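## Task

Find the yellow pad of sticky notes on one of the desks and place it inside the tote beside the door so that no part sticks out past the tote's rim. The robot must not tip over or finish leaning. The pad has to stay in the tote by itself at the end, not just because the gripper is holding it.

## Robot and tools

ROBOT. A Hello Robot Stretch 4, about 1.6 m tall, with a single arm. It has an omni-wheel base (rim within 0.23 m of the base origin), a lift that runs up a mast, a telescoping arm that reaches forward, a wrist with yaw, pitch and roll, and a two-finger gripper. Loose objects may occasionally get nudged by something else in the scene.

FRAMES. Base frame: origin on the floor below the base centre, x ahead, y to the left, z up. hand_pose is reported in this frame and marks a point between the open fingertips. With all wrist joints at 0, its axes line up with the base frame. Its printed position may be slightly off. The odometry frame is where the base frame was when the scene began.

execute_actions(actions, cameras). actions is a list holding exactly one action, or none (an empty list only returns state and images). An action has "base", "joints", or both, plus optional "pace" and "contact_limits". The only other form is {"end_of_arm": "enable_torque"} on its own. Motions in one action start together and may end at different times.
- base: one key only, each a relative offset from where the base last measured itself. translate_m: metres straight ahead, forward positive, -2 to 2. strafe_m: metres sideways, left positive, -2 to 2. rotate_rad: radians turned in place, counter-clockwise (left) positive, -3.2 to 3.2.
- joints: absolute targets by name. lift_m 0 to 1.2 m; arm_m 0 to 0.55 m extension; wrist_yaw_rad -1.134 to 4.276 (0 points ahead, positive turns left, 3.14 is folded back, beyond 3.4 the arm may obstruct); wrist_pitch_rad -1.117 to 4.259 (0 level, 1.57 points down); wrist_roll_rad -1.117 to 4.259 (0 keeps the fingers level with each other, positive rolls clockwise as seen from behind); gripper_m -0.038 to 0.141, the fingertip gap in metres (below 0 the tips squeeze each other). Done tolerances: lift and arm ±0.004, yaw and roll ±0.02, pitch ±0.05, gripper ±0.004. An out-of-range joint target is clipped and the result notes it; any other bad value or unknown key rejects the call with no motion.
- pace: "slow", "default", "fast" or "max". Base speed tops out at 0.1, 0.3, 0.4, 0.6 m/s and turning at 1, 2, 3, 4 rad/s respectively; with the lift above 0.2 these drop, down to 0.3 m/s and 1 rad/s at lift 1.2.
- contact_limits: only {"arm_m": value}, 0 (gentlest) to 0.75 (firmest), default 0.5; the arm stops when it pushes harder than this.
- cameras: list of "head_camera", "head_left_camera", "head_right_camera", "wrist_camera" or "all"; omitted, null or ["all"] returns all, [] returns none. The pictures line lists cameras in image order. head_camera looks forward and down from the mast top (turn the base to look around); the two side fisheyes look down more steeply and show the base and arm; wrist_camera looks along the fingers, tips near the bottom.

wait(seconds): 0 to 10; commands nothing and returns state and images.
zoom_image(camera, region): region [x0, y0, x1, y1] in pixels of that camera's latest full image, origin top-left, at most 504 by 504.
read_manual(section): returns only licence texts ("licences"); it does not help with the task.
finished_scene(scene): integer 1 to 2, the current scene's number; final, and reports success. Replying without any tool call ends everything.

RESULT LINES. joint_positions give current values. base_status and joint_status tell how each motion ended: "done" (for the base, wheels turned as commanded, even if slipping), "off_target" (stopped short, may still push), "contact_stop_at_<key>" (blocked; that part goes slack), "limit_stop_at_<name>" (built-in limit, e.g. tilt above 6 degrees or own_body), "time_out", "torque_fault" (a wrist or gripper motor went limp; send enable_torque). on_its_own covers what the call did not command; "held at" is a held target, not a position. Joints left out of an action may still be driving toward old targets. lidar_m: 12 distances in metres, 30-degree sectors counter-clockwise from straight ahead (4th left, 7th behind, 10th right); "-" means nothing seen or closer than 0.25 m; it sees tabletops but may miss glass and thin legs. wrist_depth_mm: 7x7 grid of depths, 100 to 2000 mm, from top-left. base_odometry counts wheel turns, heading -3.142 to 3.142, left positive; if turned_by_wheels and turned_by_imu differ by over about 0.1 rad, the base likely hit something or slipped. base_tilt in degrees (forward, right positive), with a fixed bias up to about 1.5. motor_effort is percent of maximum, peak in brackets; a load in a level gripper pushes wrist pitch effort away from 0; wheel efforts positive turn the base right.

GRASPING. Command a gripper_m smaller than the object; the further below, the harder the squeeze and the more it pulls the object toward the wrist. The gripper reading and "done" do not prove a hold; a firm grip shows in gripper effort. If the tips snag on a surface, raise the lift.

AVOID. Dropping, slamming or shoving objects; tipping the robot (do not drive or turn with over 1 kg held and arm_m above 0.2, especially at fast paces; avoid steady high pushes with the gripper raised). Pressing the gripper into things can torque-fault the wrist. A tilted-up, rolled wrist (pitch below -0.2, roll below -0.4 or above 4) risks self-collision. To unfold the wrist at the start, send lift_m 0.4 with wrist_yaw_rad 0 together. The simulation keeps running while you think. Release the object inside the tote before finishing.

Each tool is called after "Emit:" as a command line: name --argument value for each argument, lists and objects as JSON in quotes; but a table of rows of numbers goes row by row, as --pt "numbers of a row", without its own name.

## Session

Emit:
execute_actions --actions '[]' --cameras '["head_camera","head_left_camera"]'

Scene clock: 0.00 s.
base_odometry: x=+0.000 y=+0.000 heading=+0.000 (m, m, rad; odometry frame)
turned_by_wheels: +0.000 (rad since the last result)
turned_by_imu: +0.000 (rad since the last result)
base_tilt: forward=-0.1 right=-0.6 (deg)
lidar_m: 0.82 1.03 1.30 1.88 0.96 0.85 0.87 1.06 1.55 1.54 0.98 0.82
base_status: not commanded
joint_positions: lift_m=+0.214 arm_m=-0.001 wrist_yaw_rad=+3.164 wrist_pitch_rad=+0.001 wrist_roll_rad=+0.017 gripper_m=+0.057
joint_status: not commanded
motor_effort: lift_m=+21 arm_m=+0 wrist_yaw_rad=+0 wrist_pitch_rad=-6 wrist_roll_rad=-1 gripper_m=-5 wheel_0=+0 wheel_1=+1 wheel_2=+0 (%)
hand_pose: x=-0.1201 y=+0.0811 z=+0.3916 quat_wxyz=(-0.011, +0.000, +0.009, +1.000) (m; base frame)
wrist_depth_mm: - 143 220 1042 931 854 798 / - - 139 1042 960 854 798 / - 107 138 1025 946 866 788 / - 115 138 991 960 854 798 / 142 139 1098 1025 960 854 788 / 202 1308 1160 1008 208 831 788 / 200 1138 960 991 904 820 788
pictures: head_camera, head_left_camera
Images, in order (width x height): head_camera 420x560, head_left_camera 420x672.

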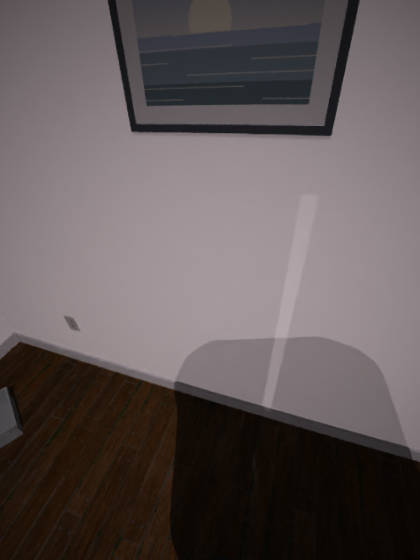

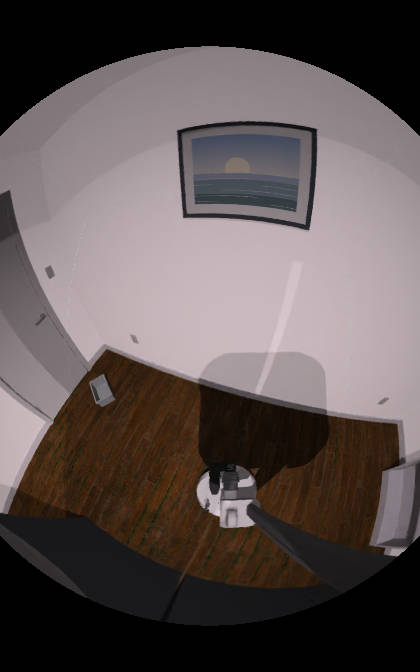

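Emit:
execute_actions --actions '[{"base":{"rotate_rad":1.0}}]' --cameras '["head_camera","head_left_camera"]'

Scene clock: 1.83 s.
base_odometry: x=+0.000 y=+0.000 heading=+0.999 (m, m, rad; odometry frame)
turned_by_wheels: +0.999 (rad since the last result)
turned_by_imu: +1.009 (rad since the last result)
base_tilt: forward=-0.2 right=-0.5 (deg)
lidar_m: 1.33 1.86 1.00 0.84 0.84 1.02 1.55 1.55 0.99 0.83 0.82 0.97
base_status: done
joint_positions: lift_m=+0.214 arm_m=-0.001 wrist_yaw_rad=+3.164 wrist_pitch_rad=+0.001 wrist_roll_rad=+0.017 gripper_m=+0.057
joint_status: not commanded
motor_effort: lift_m=+21(21) arm_m=-1(0) wrist_yaw_rad=-1(1) wrist_pitch_rad=-5(5) wrist_roll_rad=+0(0) gripper_m=-4(5) wheel_0=-2(6) wheel_1=-3(8) wheel_2=-4(8) (%)
hand_pose: x=-0.1201 y=+0.0811 z=+0.3916 quat_wxyz=(-0.011, +0.000, +0.009, +1.000) (m; base frame)
wrist_depth_mm: - 142 219 - 1921 1205 917 / - - 139 - 1983 1255 931 / - 107 138 - 1983 1229 917 / - 115 138 - 1983 1229 917 / 142 139 1921 - - 1255 946 / 202 1863 1618 1576 208 1205 931 / 199 1138 946 1060 960 891 904
pictures: head_camera, head_left_camera
Images, in order (width x height): head_camera 420x560, head_left_camera 420x672.

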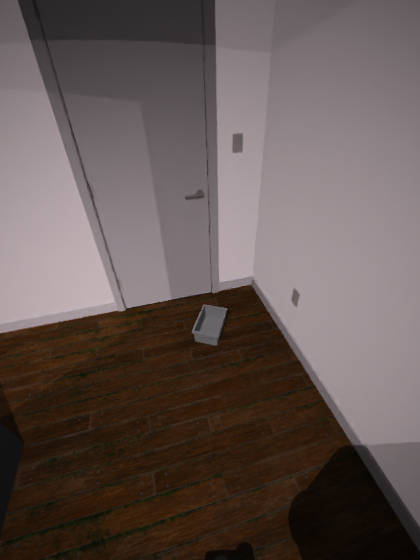

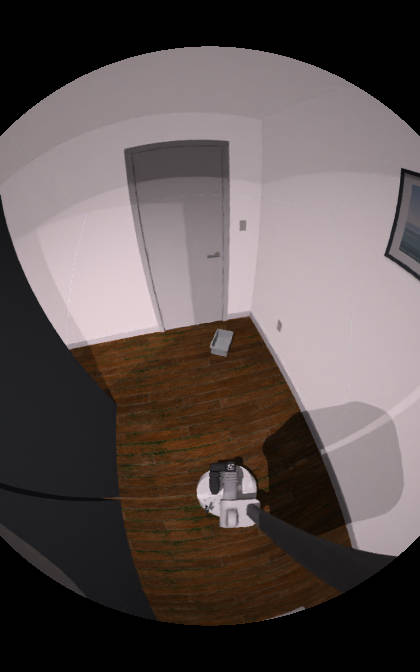

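Similar layout. I'll turn a little more left and drive forward.

Emit:
execute_actions --actions '[{"base":{"rotate_rad":0.35}}]' --cameras '[]'

Emit:
execute_actions --actions '[{"base":{"translate_m":0.9}}]' --cameras '["head_left_camera"]'

Scene clock: 3.10 s.
base_odometry: x=+0.000 y=+0.000 heading=+1.349 (m, m, rad; odometry frame)
turned_by_wheels: +0.350 (rad since the last result)
turned_by_imu: +0.353 (rad since the last result)
base_tilt: forward=-0.1 right=-0.4 (deg)
lidar_m: 1.36 1.13 0.86 0.85 0.91 1.40 1.54 1.13 0.87 0.83 0.90 1.32
base_status: done
joint_positions: lift_m=+0.214 arm_m=-0.001 wrist_yaw_rad=+3.164 wrist_pitch_rad=+0.001 wrist_roll_rad=+0.017 gripper_m=+0.057
joint_status: not commanded
motor_effort: lift_m=+21(21) arm_m=-1(1) wrist_yaw_rad=-1(0) wrist_pitch_rad=-6(6) wrist_roll_rad=+0(0) gripper_m=-4(6) wheel_0=-1(5) wheel_1=-2(7) wheel_2=-3(7) (%)
hand_pose: x=-0.1201 y=+0.0811 z=+0.3916 quat_wxyz=(-0.011, +0.000, +0.009, +1.000) (m; base frame)
wrist_depth_mm: - 143 220 - - 1921 1366 / - - 139 - 1921 1863 1366 / - 107 138 1983 1921 1863 1430 / - 115 138 1921 1921 1808 1397 / 142 139 - 1983 1921 1863 1430 / 202 1464 1618 1537 208 1618 1366 / 200 1118 946 1078 976 891 1008
pictures: none
No camera images: the call's "cameras" was empty. Leave "cameras" out to get every camera's image.

Scene clock: 7.57 s.
base_odometry: x=+0.198 y=+0.878 heading=+1.349 (m, m, rad; odometry frame)
turned_by_wheels: +0.000 (rad since the last result)
turned_by_imu: -0.002 (rad since the last result)
base_tilt: forward=+0.0 right=-0.5 (deg)
lidar_m: 0.95 1.05 1.56 0.75 0.84 1.23 2.45 1.20 0.96 0.93 0.54 0.54
base_status: done
joint_positions: lift_m=+0.214 arm_m=-0.001 wrist_yaw_rad=+3.164 wrist_pitch_rad=+0.001 wrist_roll_rad=+0.017 gripper_m=+0.057
joint_status: not commanded
motor_effort: lift_m=+21(21) arm_m=-1(1) wrist_yaw_rad=-1(1) wrist_pitch_rad=-6(6) wrist_roll_rad=-1(0) gripper_m=-5(6) wheel_0=+0(6) wheel_1=+3(7) wheel_2=-1(11) (%)
hand_pose: x=-0.1201 y=+0.0811 z=+0.3916 quat_wxyz=(-0.011, +0.000, +0.009, +1.000) (m; base frame)
wrist_depth_mm: - 143 220 - - 1983 1281 / - - 139 - - - 1255 / - 107 138 - - - 1229 / - 115 138 - - - 1255 / 142 139 - - - - 1308 / 202 1537 1661 1537 207 1537 1255 / 199 1138 946 1078 960 891 991
pictures: head_left_camera
Images, in order (width x height): head_left_camera 420x672.

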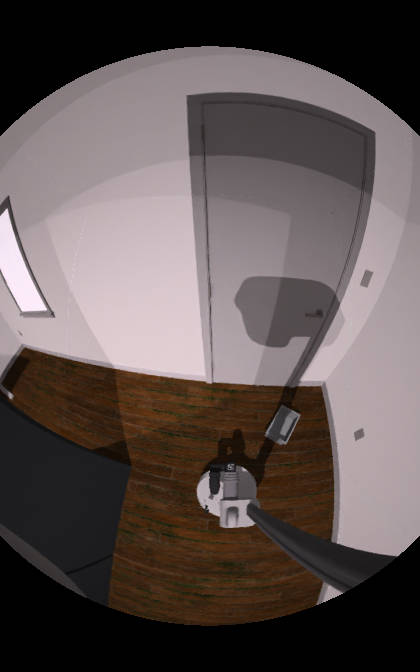

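Emit:
execute_actions --actions '[{"base":{"translate_m":0.55}}]' --cameras '[]'

Emit:
execute_actions --actions '[{"base":{"rotate_rad":1.5}}]' --cameras '["head_camera","head_left_camera"]'

Scene clock: 11.03 s.
base_odometry: x=+0.319 y=+1.414 heading=+1.349 (m, m, rad; odometry frame)
turned_by_wheels: +0.000 (rad since the last result)
turned_by_imu: -0.002 (rad since the last result)
base_tilt: forward=+0.0 right=-0.4 (deg)
lidar_m: 0.42 0.45 0.73 2.65 0.88 1.14 2.96 1.29 0.33 0.30 0.57 0.43
base_status: done
joint_positions: lift_m=+0.214 arm_m=-0.001 wrist_yaw_rad=+3.164 wrist_pitch_rad=+0.001 wrist_roll_rad=+0.017 gripper_m=+0.057
joint_status: not commanded
motor_effort: lift_m=+21(21) arm_m=-1(0) wrist_yaw_rad=-1(0) wrist_pitch_rad=-6(5) wrist_roll_rad=+0(1) gripper_m=-4(3) wheel_0=+0(5) wheel_1=+1(6) wheel_2=-1(11) (%)
hand_pose: x=-0.1201 y=+0.0811 z=+0.3916 quat_wxyz=(-0.011, +0.000, +0.009, +1.000) (m; base frame)
wrist_depth_mm: - 142 220 - - 1921 1138 / - - 139 - - 1921 1138 / - 107 138 - - 1983 1160 / - 115 138 - - - 1205 / 142 139 - - - - 1160 / 202 1576 1661 1576 208 1576 1255 / 199 1138 931 1078 960 891 991
pictures: none
No camera images: the call's "cameras" was empty. Leave "cameras" out to get every camera's image.

Scene clock: 13.03 s.
base_odometry: x=+0.319 y=+1.414 heading=+2.849 (m, m, rad; odometry frame)
turned_by_wheels: +1.500 (rad since the last result)
turned_by_imu: +1.514 (rad since the last result)
base_tilt: forward=-0.2 right=-0.4 (deg)
lidar_m: 1.79 0.88 1.04 2.97 1.35 0.39 0.56 0.58 0.43 0.42 0.44 0.65
base_status: done
joint_positions: lift_m=+0.214 arm_m=-0.001 wrist_yaw_rad=+3.164 wrist_pitch_rad=+0.001 wrist_roll_rad=+0.017 gripper_m=+0.057
joint_status: not commanded
motor_effort: lift_m=+21(21) arm_m=-1(0) wrist_yaw_rad=-1(1) wrist_pitch_rad=-5(7) wrist_roll_rad=+0(0) gripper_m=-3(2) wheel_0=+0(7) wheel_1=-2(8) wheel_2=-2(9) (%)
hand_pose: x=-0.1201 y=+0.0811 z=+0.3916 quat_wxyz=(-0.011, +0.000, +0.009, +1.000) (m; base frame)
wrist_depth_mm: - 143 220 1160 1118 1098 1078 / - - 140 1118 1138 1098 1060 / - 107 138 1118 1118 1098 1078 / - 115 138 1118 1078 1078 1060 / 142 139 1138 1138 1098 1078 1060 / 202 917 1138 1098 207 1060 1042 / 199 931 931 1078 960 891 991
pictures: head_camera, head_left_camera
Images, in order (width x height): head_camera 420x560, head_left_camera 420x672.

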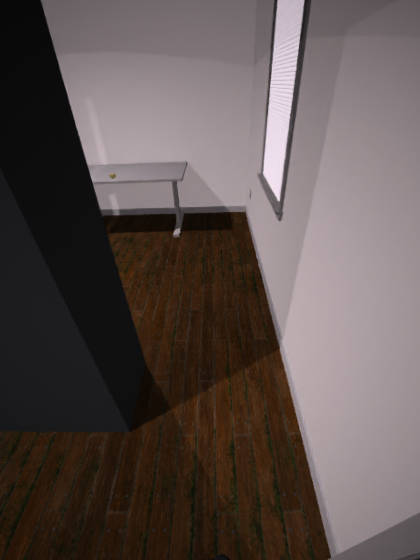

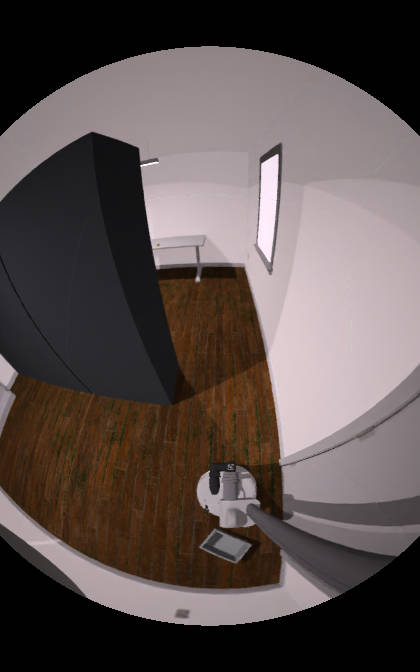

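The passage is clear ahead. I'm angled slightly right, so I'll correct that and drive through.

Emit:
execute_actions --actions '[{"base":{"rotate_rad":0.1}}]' --cameras '[]'

Emit:
execute_actions --actions '[{"base":{"translate_m":1.3},"joints":{"lift_m":1.0,"wrist_yaw_rad":0,"gripper_m":0.14}}]' --cameras '["head_camera","head_left_camera"]'

Scene clock: 13.90 s.
base_odometry: x=+0.319 y=+1.414 heading=+2.949 (m, m, rad; odometry frame)
turned_by_wheels: +0.100 (rad since the last result)
turned_by_imu: +0.101 (rad since the last result)
base_tilt: forward=-0.1 right=-0.5 (deg)
lidar_m: 3.01 0.88 1.16 2.76 1.30 0.36 0.33 0.56 0.42 0.42 0.46 0.74
base_status: done
joint_positions: lift_m=+0.214 arm_m=-0.001 wrist_yaw_rad=+3.164 wrist_pitch_rad=+0.001 wrist_roll_rad=+0.017 gripper_m=+0.057
joint_status: not commanded
motor_effort: lift_m=+21(21) arm_m=-1(1) wrist_yaw_rad=+0(1) wrist_pitch_rad=-6(5) wrist_roll_rad=+0(1) gripper_m=-3(5) wheel_0=+0(5) wheel_1=-1(5) wheel_2=-2(5) (%)
hand_pose: x=-0.1201 y=+0.0811 z=+0.3916 quat_wxyz=(-0.011, +0.000, +0.009, +1.000) (m; base frame)
wrist_depth_mm: - 142 220 1138 1078 1042 1008 / - - 140 1160 1078 1060 1008 / - 107 138 1138 1078 1060 991 / - 115 138 1118 1078 1042 991 / 142 140 1160 1138 1078 1025 991 / 201 768 1118 1098 208 1008 976 / 199 778 931 1098 960 891 946
pictures: none
No camera images: the call's "cameras" was empty. Leave "cameras" out to get every camera's image.

Scene clock: 19.70 s.
base_odometry: x=-0.957 y=+1.664 heading=+2.949 (m, m, rad; odometry frame)
turned_by_wheels: +0.000 (rad since the last result)
turned_by_imu: -0.004 (rad since the last result)
base_tilt: forward=-0.1 right=-0.4 (deg)
lidar_m: 1.70 1.85 2.38 0.37 0.38 0.58 1.64 0.78 0.59 0.57 0.63 0.88
base_status: done
joint_positions: lift_m=+1.000 arm_m=-0.001 wrist_yaw_rad=+0.000 wrist_pitch_rad=+0.001 wrist_roll_rad=+0.017 gripper_m=+0.140
joint_status: all done
motor_effort: lift_m=+24(28) arm_m=-1(1) wrist_yaw_rad=-1(7) wrist_pitch_rad=-6(5) wrist_roll_rad=+0(0) gripper_m=-1(2) wheel_0=+1(6) wheel_1=+2(6) wheel_2=+0(11) (%)
hand_pose: x=+0.4588 y=-0.0873 z=+1.1777 quat_wxyz=(+1.000, +0.009, +0.000, +0.000) (m; base frame)
wrist_depth_mm: - - - - - 1618 960 / - - - - - 1618 976 / - - - - - 1618 976 / - - - - - 1708 976 / - - - - - 1756 991 / - - 221 - - 196 1008 / - - - - - 1808 1025
pictures: head_camera, head_left_camera
Images, in order (width x height): head_camera 420x560, head_left_camera 420x672.

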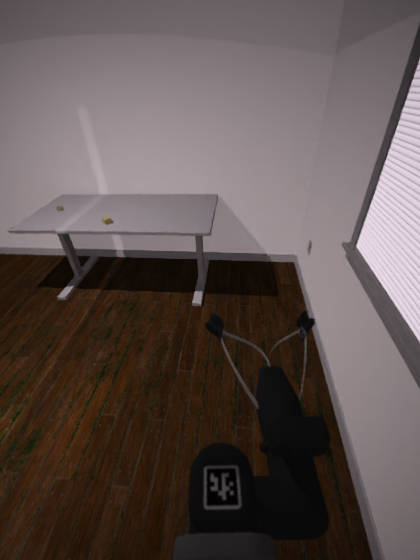

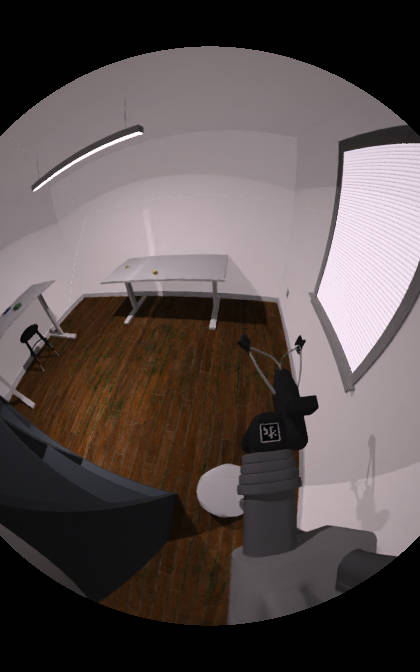

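Emit:
zoom_image --camera "head_camera" --region '[0, 170, 240, 260]'

Region (0, 170, 240, 260) of head_camera's 420x560 image, scaled by 2.100, with more detail than that image has; it fills the top 189 rows of this view, and the rest is white.

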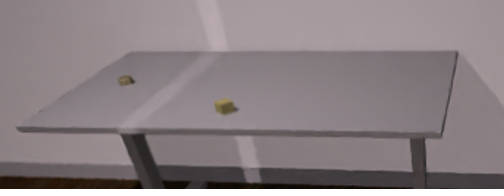

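Emit:
execute_actions --actions '[{"base":{"translate_m":1.3},"joints":{"wrist_pitch_rad":1.57}}]' --cameras '[]'

Emit:
execute_actions --actions '[{"base":{"strafe_m":0.85},"joints":{"arm_m":0.3}}]' --cameras '["wrist_camera"]'

Scene clock: 25.80 s.
base_odometry: x=-2.233 y=+1.913 heading=+2.949 (m, m, rad; odometry frame)
turned_by_wheels: +0.000 (rad since the last result)
turned_by_imu: -0.004 (rad since the last result)
base_tilt: forward=+0.0 right=-0.4 (deg)
lidar_m: 0.41 0.45 0.65 2.24 1.79 1.41 1.45 0.89 0.70 0.68 0.79 1.16
base_status: done
joint_positions: lift_m=+1.000 arm_m=-0.001 wrist_yaw_rad=+0.000 wrist_pitch_rad=+1.570 wrist_roll_rad=+0.017 gripper_m=+0.140
joint_status: all done
motor_effort: lift_m=+24(25) arm_m=-1(0) wrist_yaw_rad=-1(2) wrist_pitch_rad=+1(3) wrist_roll_rad=+0(1) gripper_m=-2(0) wheel_0=+1(6) wheel_1=+2(6) wheel_2=-2(11) (%)
hand_pose: x=+0.1705 y=-0.0874 z=+0.8894 quat_wxyz=(+0.707, +0.006, +0.707, -0.006) (m; base frame)
wrist_depth_mm: 421 410 415 1160 1138 1138 1060 / 1182 1182 1182 1118 1118 1118 1060 / 1182 1160 1138 1138 1118 1098 1008 / 1182 1138 1160 1138 1118 1098 1008 / 1160 1138 1138 917 1118 1098 1008 / 1182 1138 220 878 904 198 991 / 1160 1138 1118 759 1078 1078 991
pictures: none
No camera images: the call's "cameras" was empty. Leave "cameras" out to get every camera's image.

Scene clock: 29.97 s.
base_odometry: x=-2.396 y=+1.078 heading=+2.949 (m, m, rad; odometry frame)
turned_by_wheels: +0.000 (rad since the last result)
turned_by_imu: +0.001 (rad since the last result)
base_tilt: forward=+0.2 right=-0.5 (deg)
lidar_m: 0.49 0.53 0.82 1.40 1.50 1.31 1.28 1.38 1.56 1.53 0.65 0.49
base_status: done
joint_positions: lift_m=+1.000 arm_m=+0.299 wrist_yaw_rad=+0.000 wrist_pitch_rad=+1.570 wrist_roll_rad=+0.017 gripper_m=+0.140
joint_status: all done
motor_effort: lift_m=+24(24) arm_m=+6(5) wrist_yaw_rad=-1(1) wrist_pitch_rad=+2(1) wrist_roll_rad=+0(0) gripper_m=+0(1) wheel_0=+1(9) wheel_1=+0(9) wheel_2=-1(1) (%)
hand_pose: x=+0.4701 y=-0.0874 z=+0.8894 quat_wxyz=(+0.707, +0.006, +0.707, -0.006) (m; base frame)
wrist_depth_mm: 413 413 402 399 392 389 384 / 413 407 399 394 394 384 384 / 410 404 399 392 389 384 382 / 407 404 397 392 384 382 379 / 1182 1160 1138 1118 1098 1098 1060 / 1160 1160 220 1098 1078 197 1078 / 1138 1160 1098 891 1078 1078 1060
pictures: wrist_camera
Images, in order (width x height): wrist_camera 616x392.

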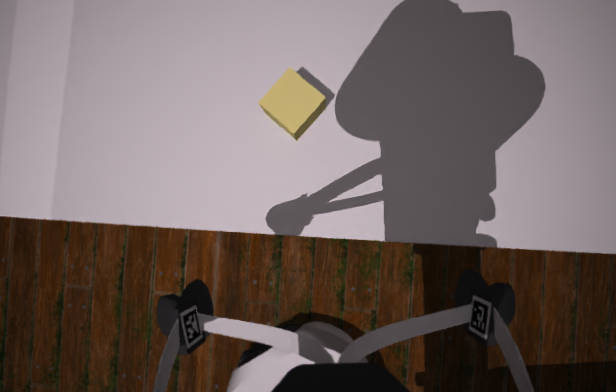

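Emit:
execute_actions --actions '[{"base":{"strafe_m":0.025},"joints":{"arm_m":0.45,"wrist_roll_rad":0.75,"lift_m":0.92}}]' --cameras '["wrist_camera"]'

Scene clock: 31.63 s.
base_odometry: x=-2.401 y=+1.054 heading=+2.949 (m, m, rad; odometry frame)
turned_by_wheels: +0.000 (rad since the last result)
turned_by_imu: +0.000 (rad since the last result)
base_tilt: forward=-0.1 right=-0.5 (deg)
lidar_m: 0.49 0.55 0.80 1.37 1.46 1.31 1.29 1.39 1.60 1.55 0.66 0.49
base_status: done
joint_positions: lift_m=+0.920 arm_m=+0.449 wrist_yaw_rad=+0.000 wrist_pitch_rad=+1.570 wrist_roll_rad=+0.750 gripper_m=+0.140
joint_status: all done
motor_effort: lift_m=+15(24) arm_m=+6(10) wrist_yaw_rad=-1(1) wrist_pitch_rad=+2(2) wrist_roll_rad=+1(6) gripper_m=+0(0) wheel_0=+0(9) wheel_1=+0(9) wheel_2=+0(1) (%)
hand_pose: x=+0.6201 y=-0.0874 z=+0.8102 quat_wxyz=(+0.658, +0.259, +0.658, -0.259) (m; base frame)
wrist_depth_mm: 329 325 319 317 314 309 306 / 327 324 319 315 310 306 304 / 324 320 319 312 309 304 304 / 322 317 314 310 307 303 301 / 320 315 312 301 306 300 300 / 319 314 220 304 303 197 1008 / 317 312 309 304 301 788 991
pictures: wrist_camera
Images, in order (width x height): wrist_camera 616x392.

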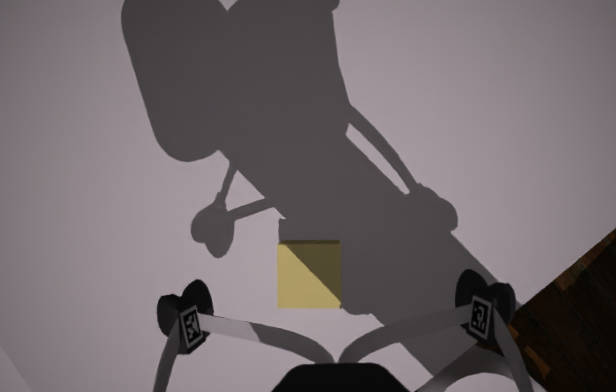

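The block now sits square between the fingers.

Emit:
execute_actions --actions '[{"joints":{"lift_m":0.86}}]' --cameras '[]'

Emit:
execute_actions --actions '[{"joints":{"gripper_m":0.015}}]' --cameras '[]'

Emit:
execute_actions --actions '[{"joints":{"lift_m":1.0,"arm_m":0.0}}]' --cameras '["wrist_camera"]'

Scene clock: 32.93 s.
base_odometry: x=-2.401 y=+1.054 heading=+2.949 (m, m, rad; odometry frame)
turned_by_wheels: +0.000 (rad since the last result)
turned_by_imu: +0.000 (rad since the last result)
base_tilt: forward=+0.0 right=-0.5 (deg)
lidar_m: 0.49 0.55 0.82 1.38 1.49 1.31 1.29 1.39 1.57 1.54 0.65 0.50
base_status: not commanded
joint_positions: lift_m=+0.860 arm_m=+0.449 wrist_yaw_rad=+0.000 wrist_pitch_rad=+1.570 wrist_roll_rad=+0.750 gripper_m=+0.140
joint_status: all done
motor_effort: lift_m=+15(16) arm_m=+6(6) wrist_yaw_rad=-1(2) wrist_pitch_rad=+2(2) wrist_roll_rad=+1(1) gripper_m=-1(2) wheel_0=+0(0) wheel_1=+0(0) wheel_2=+0(0) (%)
hand_pose: x=+0.6201 y=-0.0874 z=+0.7502 quat_wxyz=(+0.658, +0.259, +0.658, -0.259) (m; base frame)
wrist_depth_mm: 264 263 258 256 252 250 246 / 262 259 257 254 251 248 246 / 262 259 255 252 249 246 243 / 260 255 253 252 247 244 243 / 258 255 251 220 245 243 240 / 256 254 220 209 244 198 240 / 254 252 248 245 242 240 917
pictures: none
No camera images: the call's "cameras" was empty. Leave "cameras" out to get every camera's image.

Scene clock: 35.17 s.
base_odometry: x=-2.401 y=+1.054 heading=+2.949 (m, m, rad; odometry frame)
turned_by_wheels: +0.000 (rad since the last result)
turned_by_imu: +0.000 (rad since the last result)
base_tilt: forward=+0.0 right=-0.4 (deg)
lidar_m: 0.49 0.55 0.79 1.38 1.49 1.31 1.28 1.39 1.59 1.53 0.65 0.52
base_status: not commanded
joint_positions: lift_m=+0.860 arm_m=+0.449 wrist_yaw_rad=+0.000 wrist_pitch_rad=+1.570 wrist_roll_rad=+0.750 gripper_m=+0.016
joint_status: all done
motor_effort: lift_m=+15(15) arm_m=+6(6) wrist_yaw_rad=-1(1) wrist_pitch_rad=+2(2) wrist_roll_rad=+1(0) gripper_m=-25(24) wheel_0=+0(0) wheel_1=+1(0) wheel_2=+0(0) (%)
hand_pose: x=+0.6201 y=-0.0874 z=+0.7502 quat_wxyz=(+0.658, +0.259, +0.658, -0.259) (m; base frame)
wrist_depth_mm: 264 262 258 255 252 249 247 / 263 259 257 253 250 247 245 / 260 258 255 252 249 247 243 / 259 256 253 251 247 244 242 / 259 254 251 248 246 244 242 / 257 253 250 200 199 241 239 / 255 251 247 246 242 238 931
pictures: none
No camera images: the call's "cameras" was empty. Leave "cameras" out to get every camera's image.

Scene clock: 37.57 s.
base_odometry: x=-2.401 y=+1.054 heading=+2.949 (m, m, rad; odometry frame)
turned_by_wheels: +0.000 (rad since the last result)
turned_by_imu: +0.000 (rad since the last result)
base_tilt: forward=+0.0 right=-0.4 (deg)
lidar_m: 0.48 0.56 0.82 1.38 1.49 1.32 1.26 1.38 1.58 1.54 0.67 0.50
base_status: not commanded
joint_positions: lift_m=+1.000 arm_m=+0.001 wrist_yaw_rad=+0.000 wrist_pitch_rad=+1.570 wrist_roll_rad=+0.750 gripper_m=+0.016
joint_status: all done
motor_effort: lift_m=+26(27) arm_m=-6(4) wrist_yaw_rad=-1(0) wrist_pitch_rad=+1(1) wrist_roll_rad=+0(0) gripper_m=-24(22) wheel_0=+0(0) wheel_1=+0(1) wheel_2=+0(0) (%)
hand_pose: x=+0.1721 y=-0.0874 z=+0.8893 quat_wxyz=(+0.658, +0.259, +0.658, -0.259) (m; base frame)
wrist_depth_mm: 413 413 1160 1118 1160 1118 1098 / 413 1182 1160 1160 1160 1118 1098 / 788 1160 1138 1138 1098 1098 1078 / 1182 1160 1138 1118 1118 1118 1078 / 1182 1160 1138 891 904 1060 1078 / 1138 1160 1138 200 198 1078 1078 / 1160 1138 1138 904 878 413 1078
pictures: wrist_camera
Images, in order (width x height): wrist_camera 616x392.

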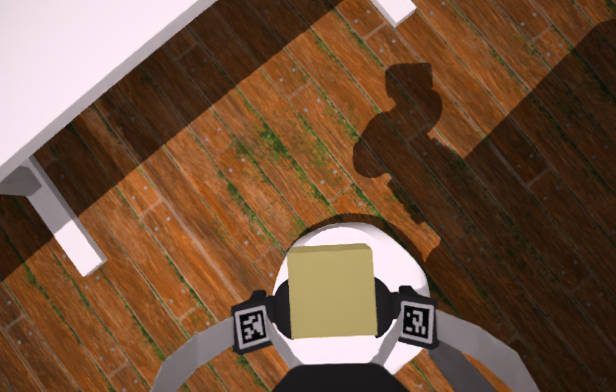

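The block is in the gripper. Heading back.

Emit:
execute_actions --actions '[{"base":{"strafe_m":-0.875},"joints":{"wrist_roll_rad":0.0}}]' --cameras '[]'

Emit:
execute_actions --actions '[{"base":{"rotate_rad":3.1416}}]' --cameras '[]'

Emit:
execute_actions --actions '[{"base":{"translate_m":2.0}}]' --cameras '["head_camera"]'

Scene clock: 41.97 s.
base_odometry: x=-2.233 y=+1.913 heading=+2.949 (m, m, rad; odometry frame)
turned_by_wheels: +0.000 (rad since the last result)
turned_by_imu: -0.001 (rad since the last result)
base_tilt: forward=+0.1 right=-0.4 (deg)
lidar_m: 0.41 0.45 0.67 2.24 1.78 1.40 1.44 0.90 0.69 0.67 0.78 1.16
base_status: done
joint_positions: lift_m=+1.000 arm_m=+0.001 wrist_yaw_rad=+0.000 wrist_pitch_rad=+1.570 wrist_roll_rad=+0.000 gripper_m=+0.016
joint_status: all done
motor_effort: lift_m=+25(26) arm_m=-6(6) wrist_yaw_rad=+0(0) wrist_pitch_rad=+0(1) wrist_roll_rad=-1(3) gripper_m=-23(25) wheel_0=+0(8) wheel_1=-1(11) wheel_2=+0(1) (%)
hand_pose: x=+0.1721 y=-0.0874 z=+0.8893 quat_wxyz=(+0.707, +0.000, +0.707, +0.000) (m; base frame)
wrist_depth_mm: 421 415 410 1138 1138 1118 1078 / 1160 1182 1160 1182 1138 1098 1078 / 1182 1160 1160 1138 1138 1118 1025 / 1182 1160 1138 1138 1138 1078 1008 / 1182 1138 1138 904 1098 1078 1025 / 1160 1138 917 200 199 1098 991 / 1138 1138 1118 891 1098 1060 976
pictures: none
No camera images: the call's "cameras" was empty. Leave "cameras" out to get every camera's image.

Scene clock: 45.20 s.
base_odometry: x=-2.233 y=+1.913 heading=-0.193 (m, m, rad; odometry frame)
turned_by_wheels: +3.141 (rad since the last result)
turned_by_imu: +3.170 (rad since the last result)
base_tilt: forward=+0.0 right=-0.5 (deg)
lidar_m: 1.38 0.92 0.71 0.69 0.78 1.14 0.43 0.50 0.66 2.23 1.81 1.39
base_status: done
joint_positions: lift_m=+1.000 arm_m=+0.001 wrist_yaw_rad=+0.000 wrist_pitch_rad=+1.570 wrist_roll_rad=+0.000 gripper_m=+0.016
joint_status: not commanded
motor_effort: lift_m=+25(25) arm_m=-6(6) wrist_yaw_rad=-1(1) wrist_pitch_rad=+1(1) wrist_roll_rad=-1(2) gripper_m=-24(24) wheel_0=-1(5) wheel_1=-2(6) wheel_2=-3(8) (%)
hand_pose: x=+0.1722 y=-0.0874 z=+0.8893 quat_wxyz=(+0.707, +0.000, +0.707, +0.000) (m; base frame)
wrist_depth_mm: 1008 1205 1182 1138 1118 1118 1098 / 1008 1182 1138 1138 1138 1138 1098 / 1025 1160 1160 1160 1118 1098 1060 / 1042 1160 1138 1138 1098 1078 1118 / 1060 1118 1138 917 1098 1098 1042 / 1042 1138 917 200 198 1078 1060 / 1060 1138 1118 878 1078 1078 1060
pictures: none
No camera images: the call's "cameras" was empty. Leave "cameras" out to get every camera's image.

Scene clock: 53.33 s.
base_odometry: x=-0.270 y=+1.529 heading=-0.193 (m, m, rad; odometry frame)
turned_by_wheels: +0.000 (rad since the last result)
turned_by_imu: -0.006 (rad since the last result)
base_tilt: forward=-0.1 right=-0.4 (deg)
lidar_m: 0.91 0.72 0.57 0.55 0.60 0.90 3.19 0.49 0.39 0.80 2.07 1.62
base_status: done
joint_positions: lift_m=+1.000 arm_m=+0.001 wrist_yaw_rad=+0.000 wrist_pitch_rad=+1.570 wrist_roll_rad=+0.000 gripper_m=+0.016
joint_status: not commanded
motor_effort: lift_m=+24(25) arm_m=-6(6) wrist_yaw_rad=-1(1) wrist_pitch_rad=+2(2) wrist_roll_rad=-1(1) gripper_m=-23(22) wheel_0=-1(7) wheel_1=+1(7) wheel_2=+1(10) (%)
hand_pose: x=+0.1722 y=-0.0874 z=+0.8894 quat_wxyz=(+0.707, +0.000, +0.707, +0.000) (m; base frame)
wrist_depth_mm: 759 1098 1138 1160 1138 1118 1098 / 778 1118 1118 1160 1138 1118 1098 / 788 1138 1160 1138 1138 1098 1078 / 842 1160 1138 1118 1118 1098 1078 / 842 1160 1138 891 1098 1098 1078 / 842 1138 917 200 198 1078 1060 / 842 1138 1118 878 1060 809 1008
pictures: head_camera
Images, in order (width x height): head_camera 420x560.

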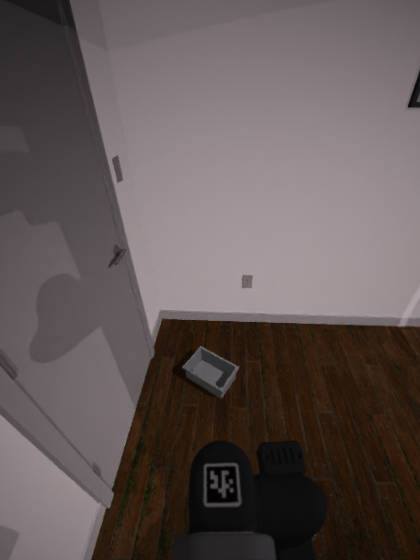

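Emit:
execute_actions --actions '[{"base":{"translate_m":0.45},"joints":{"lift_m":0.5}}]' --cameras '[]'

Emit:
execute_actions --actions '[{"base":{"strafe_m":0.1},"joints":{"arm_m":0.4}}]' --cameras '["wrist_camera"]'

Scene clock: 56.47 s.
base_odometry: x=+0.171 y=+1.443 heading=-0.193 (m, m, rad; odometry frame)
turned_by_wheels: +0.000 (rad since the last result)
turned_by_imu: -0.001 (rad since the last result)
base_tilt: forward=-0.1 right=-0.3 (deg)
lidar_m: 0.48 0.64 0.50 0.49 0.55 0.83 3.23 0.71 0.90 2.89 1.47 1.13
base_status: done
joint_positions: lift_m=+0.500 arm_m=+0.001 wrist_yaw_rad=+0.000 wrist_pitch_rad=+1.570 wrist_roll_rad=+0.000 gripper_m=+0.016
joint_status: all done
motor_effort: lift_m=+15(21) arm_m=-6(6) wrist_yaw_rad=+0(0) wrist_pitch_rad=+1(1) wrist_roll_rad=-1(1) gripper_m=-23(22) wheel_0=+1(4) wheel_1=+3(8) wheel_2=-1(11) (%)
hand_pose: x=+0.1722 y=-0.0874 z=+0.3902 quat_wxyz=(+0.707, +0.000, +0.707, +0.000) (m; base frame)
wrist_depth_mm: 654 647 640 621 621 615 609 / 654 647 634 627 621 609 597 / 647 647 634 615 621 615 597 / 640 640 627 621 609 609 591 / 640 627 413 399 603 597 585 / 634 418 399 200 198 591 585 / 627 404 397 394 392 585 585
pictures: none
No camera images: the call's "cameras" was empty. Leave "cameras" out to get every camera's image.

Scene clock: 58.77 s.
base_odometry: x=+0.191 y=+1.541 heading=-0.193 (m, m, rad; odometry frame)
turned_by_wheels: +0.000 (rad since the last result)
turned_by_imu: +0.000 (rad since the last result)
base_tilt: forward=+0.1 right=-0.4 (deg)
lidar_m: 0.53 0.54 0.41 0.40 0.46 0.68 3.80 0.77 0.90 3.00 1.48 0.52
base_status: done
joint_positions: lift_m=+0.500 arm_m=+0.399 wrist_yaw_rad=+0.000 wrist_pitch_rad=+1.570 wrist_roll_rad=+0.000 gripper_m=+0.016
joint_status: all done
motor_effort: lift_m=+15(15) arm_m=+6(4) wrist_yaw_rad=-1(2) wrist_pitch_rad=+1(0) wrist_roll_rad=-1(1) gripper_m=-23(24) wheel_0=+1(7) wheel_1=+0(10) wheel_2=+0(2) (%)
hand_pose: x=+0.5701 y=-0.0874 z=+0.3902 quat_wxyz=(+0.707, +0.000, +0.707, +0.000) (m; base frame)
wrist_depth_mm: 564 647 634 634 621 615 609 / 564 640 634 621 615 609 603 / 564 627 615 621 609 609 597 / 580 627 615 615 603 609 597 / 585 634 621 521 574 591 591 / 591 621 615 201 199 585 580 / 597 615 603 603 591 580 585
pictures: wrist_camera
Images, in order (width x height): wrist_camera 616x392.

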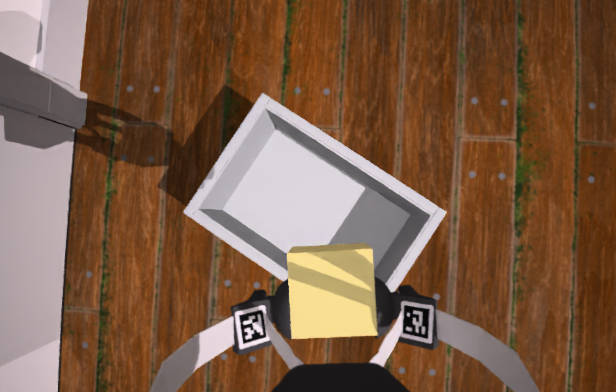

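Emit:
execute_actions --actions '[{"joints":{"arm_m":0.42,"lift_m":0.22}}]' --cameras '[]'

Emit:
execute_actions --actions '[{"joints":{"gripper_m":0.08}}]' --cameras '[]'

Emit:
execute_actions --actions '[{"joints":{"lift_m":0.6,"arm_m":0.1}}]' --cameras '["wrist_camera"]'

Scene clock: 61.23 s.
base_odometry: x=+0.191 y=+1.541 heading=-0.193 (m, m, rad; odometry frame)
turned_by_wheels: +0.000 (rad since the last result)
turned_by_imu: +0.000 (rad since the last result)
base_tilt: forward=+0.0 right=-0.5 (deg)
lidar_m: 0.50 0.52 0.40 0.38 0.46 0.67 3.78 0.78 0.89 2.98 1.48 0.50
base_status: not commanded
joint_positions: lift_m=+0.220 arm_m=+0.419 wrist_yaw_rad=+0.000 wrist_pitch_rad=+1.570 wrist_roll_rad=+0.000 gripper_m=+0.016
joint_status: all done
motor_effort: lift_m=+15(16) arm_m=+6(4) wrist_yaw_rad=-1(1) wrist_pitch_rad=+0(0) wrist_roll_rad=+0(0) gripper_m=-22(22) wheel_0=+1(1) wheel_1=-1(0) wheel_2=+0(0) (%)
hand_pose: x=+0.5900 y=-0.0874 z=+0.1102 quat_wxyz=(+0.707, +0.000, +0.707, +0.000) (m; base frame)
wrist_depth_mm: 351 347 221 338 330 329 322 / 349 233 291 220 329 327 320 / 345 245 334 329 216 325 319 / 229 290 332 327 322 208 319 / 219 283 330 325 322 293 207 / 342 218 260 200 198 239 201 / 336 332 209 270 277 200 312
pictures: none
No camera images: the call's "cameras" was empty. Leave "cameras" out to get every camera's image.

Scene clock: 62.67 s.
base_odometry: x=+0.191 y=+1.541 heading=-0.193 (m, m, rad; odometry frame)
turned_by_wheels: +0.000 (rad since the last result)
turned_by_imu: +0.000 (rad since the last result)
base_tilt: forward=+0.1 right=-0.6 (deg)
lidar_m: 0.48 0.55 0.40 0.38 0.46 0.69 3.78 0.78 0.91 3.01 1.50 0.52
base_status: not commanded
joint_positions: lift_m=+0.220 arm_m=+0.419 wrist_yaw_rad=+0.000 wrist_pitch_rad=+1.570 wrist_roll_rad=+0.000 gripper_m=+0.080
joint_status: all done
motor_effort: lift_m=+15(15) arm_m=+6(6) wrist_yaw_rad=-1(2) wrist_pitch_rad=+1(1) wrist_roll_rad=-1(0) gripper_m=-5(24) wheel_0=+1(1) wheel_1=+0(0) wheel_2=+0(0) (%)
hand_pose: x=+0.5900 y=-0.0874 z=+0.1102 quat_wxyz=(+0.707, +0.000, +0.707, +0.000) (m; base frame)
wrist_depth_mm: 351 345 223 336 334 327 324 / 351 234 291 218 330 325 324 / 347 245 332 330 214 322 322 / 229 290 336 327 322 208 320 / 220 285 330 327 322 294 208 / 340 219 218 291 285 232 201 / 338 334 209 253 282 200 314
pictures: none
No camera images: the call's "cameras" was empty. Leave "cameras" out to get every camera's image.

Scene clock: 65.20 s.
base_odometry: x=+0.191 y=+1.541 heading=-0.193 (m, m, rad; odometry frame)
turned_by_wheels: +0.000 (rad since the last result)
turned_by_imu: +0.000 (rad since the last result)
base_tilt: forward=-0.2 right=-0.5 (deg)
lidar_m: 0.55 0.55 0.42 0.40 0.45 0.68 3.78 0.78 0.88 3.01 1.48 0.52
base_status: not commanded
joint_positions: lift_m=+0.600 arm_m=+0.101 wrist_yaw_rad=+0.000 wrist_pitch_rad=+1.570 wrist_roll_rad=+0.000 gripper_m=+0.080
joint_status: all done
motor_effort: lift_m=+26(27) arm_m=-6(9) wrist_yaw_rad=+0(1) wrist_pitch_rad=+1(7) wrist_roll_rad=+0(1) gripper_m=-3(3) wheel_0=+1(1) wheel_1=+0(0) wheel_2=+0(0) (%)
hand_pose: x=+0.2721 y=-0.0874 z=+0.4893 quat_wxyz=(+0.707, +0.000, +0.707, +0.000) (m; base frame)
wrist_depth_mm: 585 759 732 732 723 715 715 / 591 741 741 732 707 707 699 / 609 732 732 715 707 707 691 / 615 741 715 723 715 699 683 / 615 732 732 699 699 691 683 / 627 723 217 512 544 691 691 / 627 715 496 492 691 691 676
pictures: wrist_camera
Images, in order (width x height): wrist_camera 616x392.

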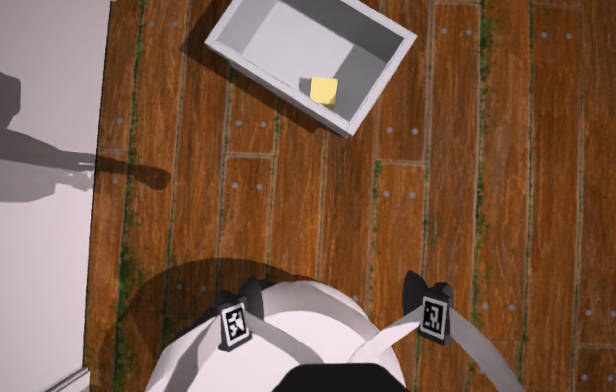

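Emit:
finished_scene --scene 2

The scene is finished: the task was done.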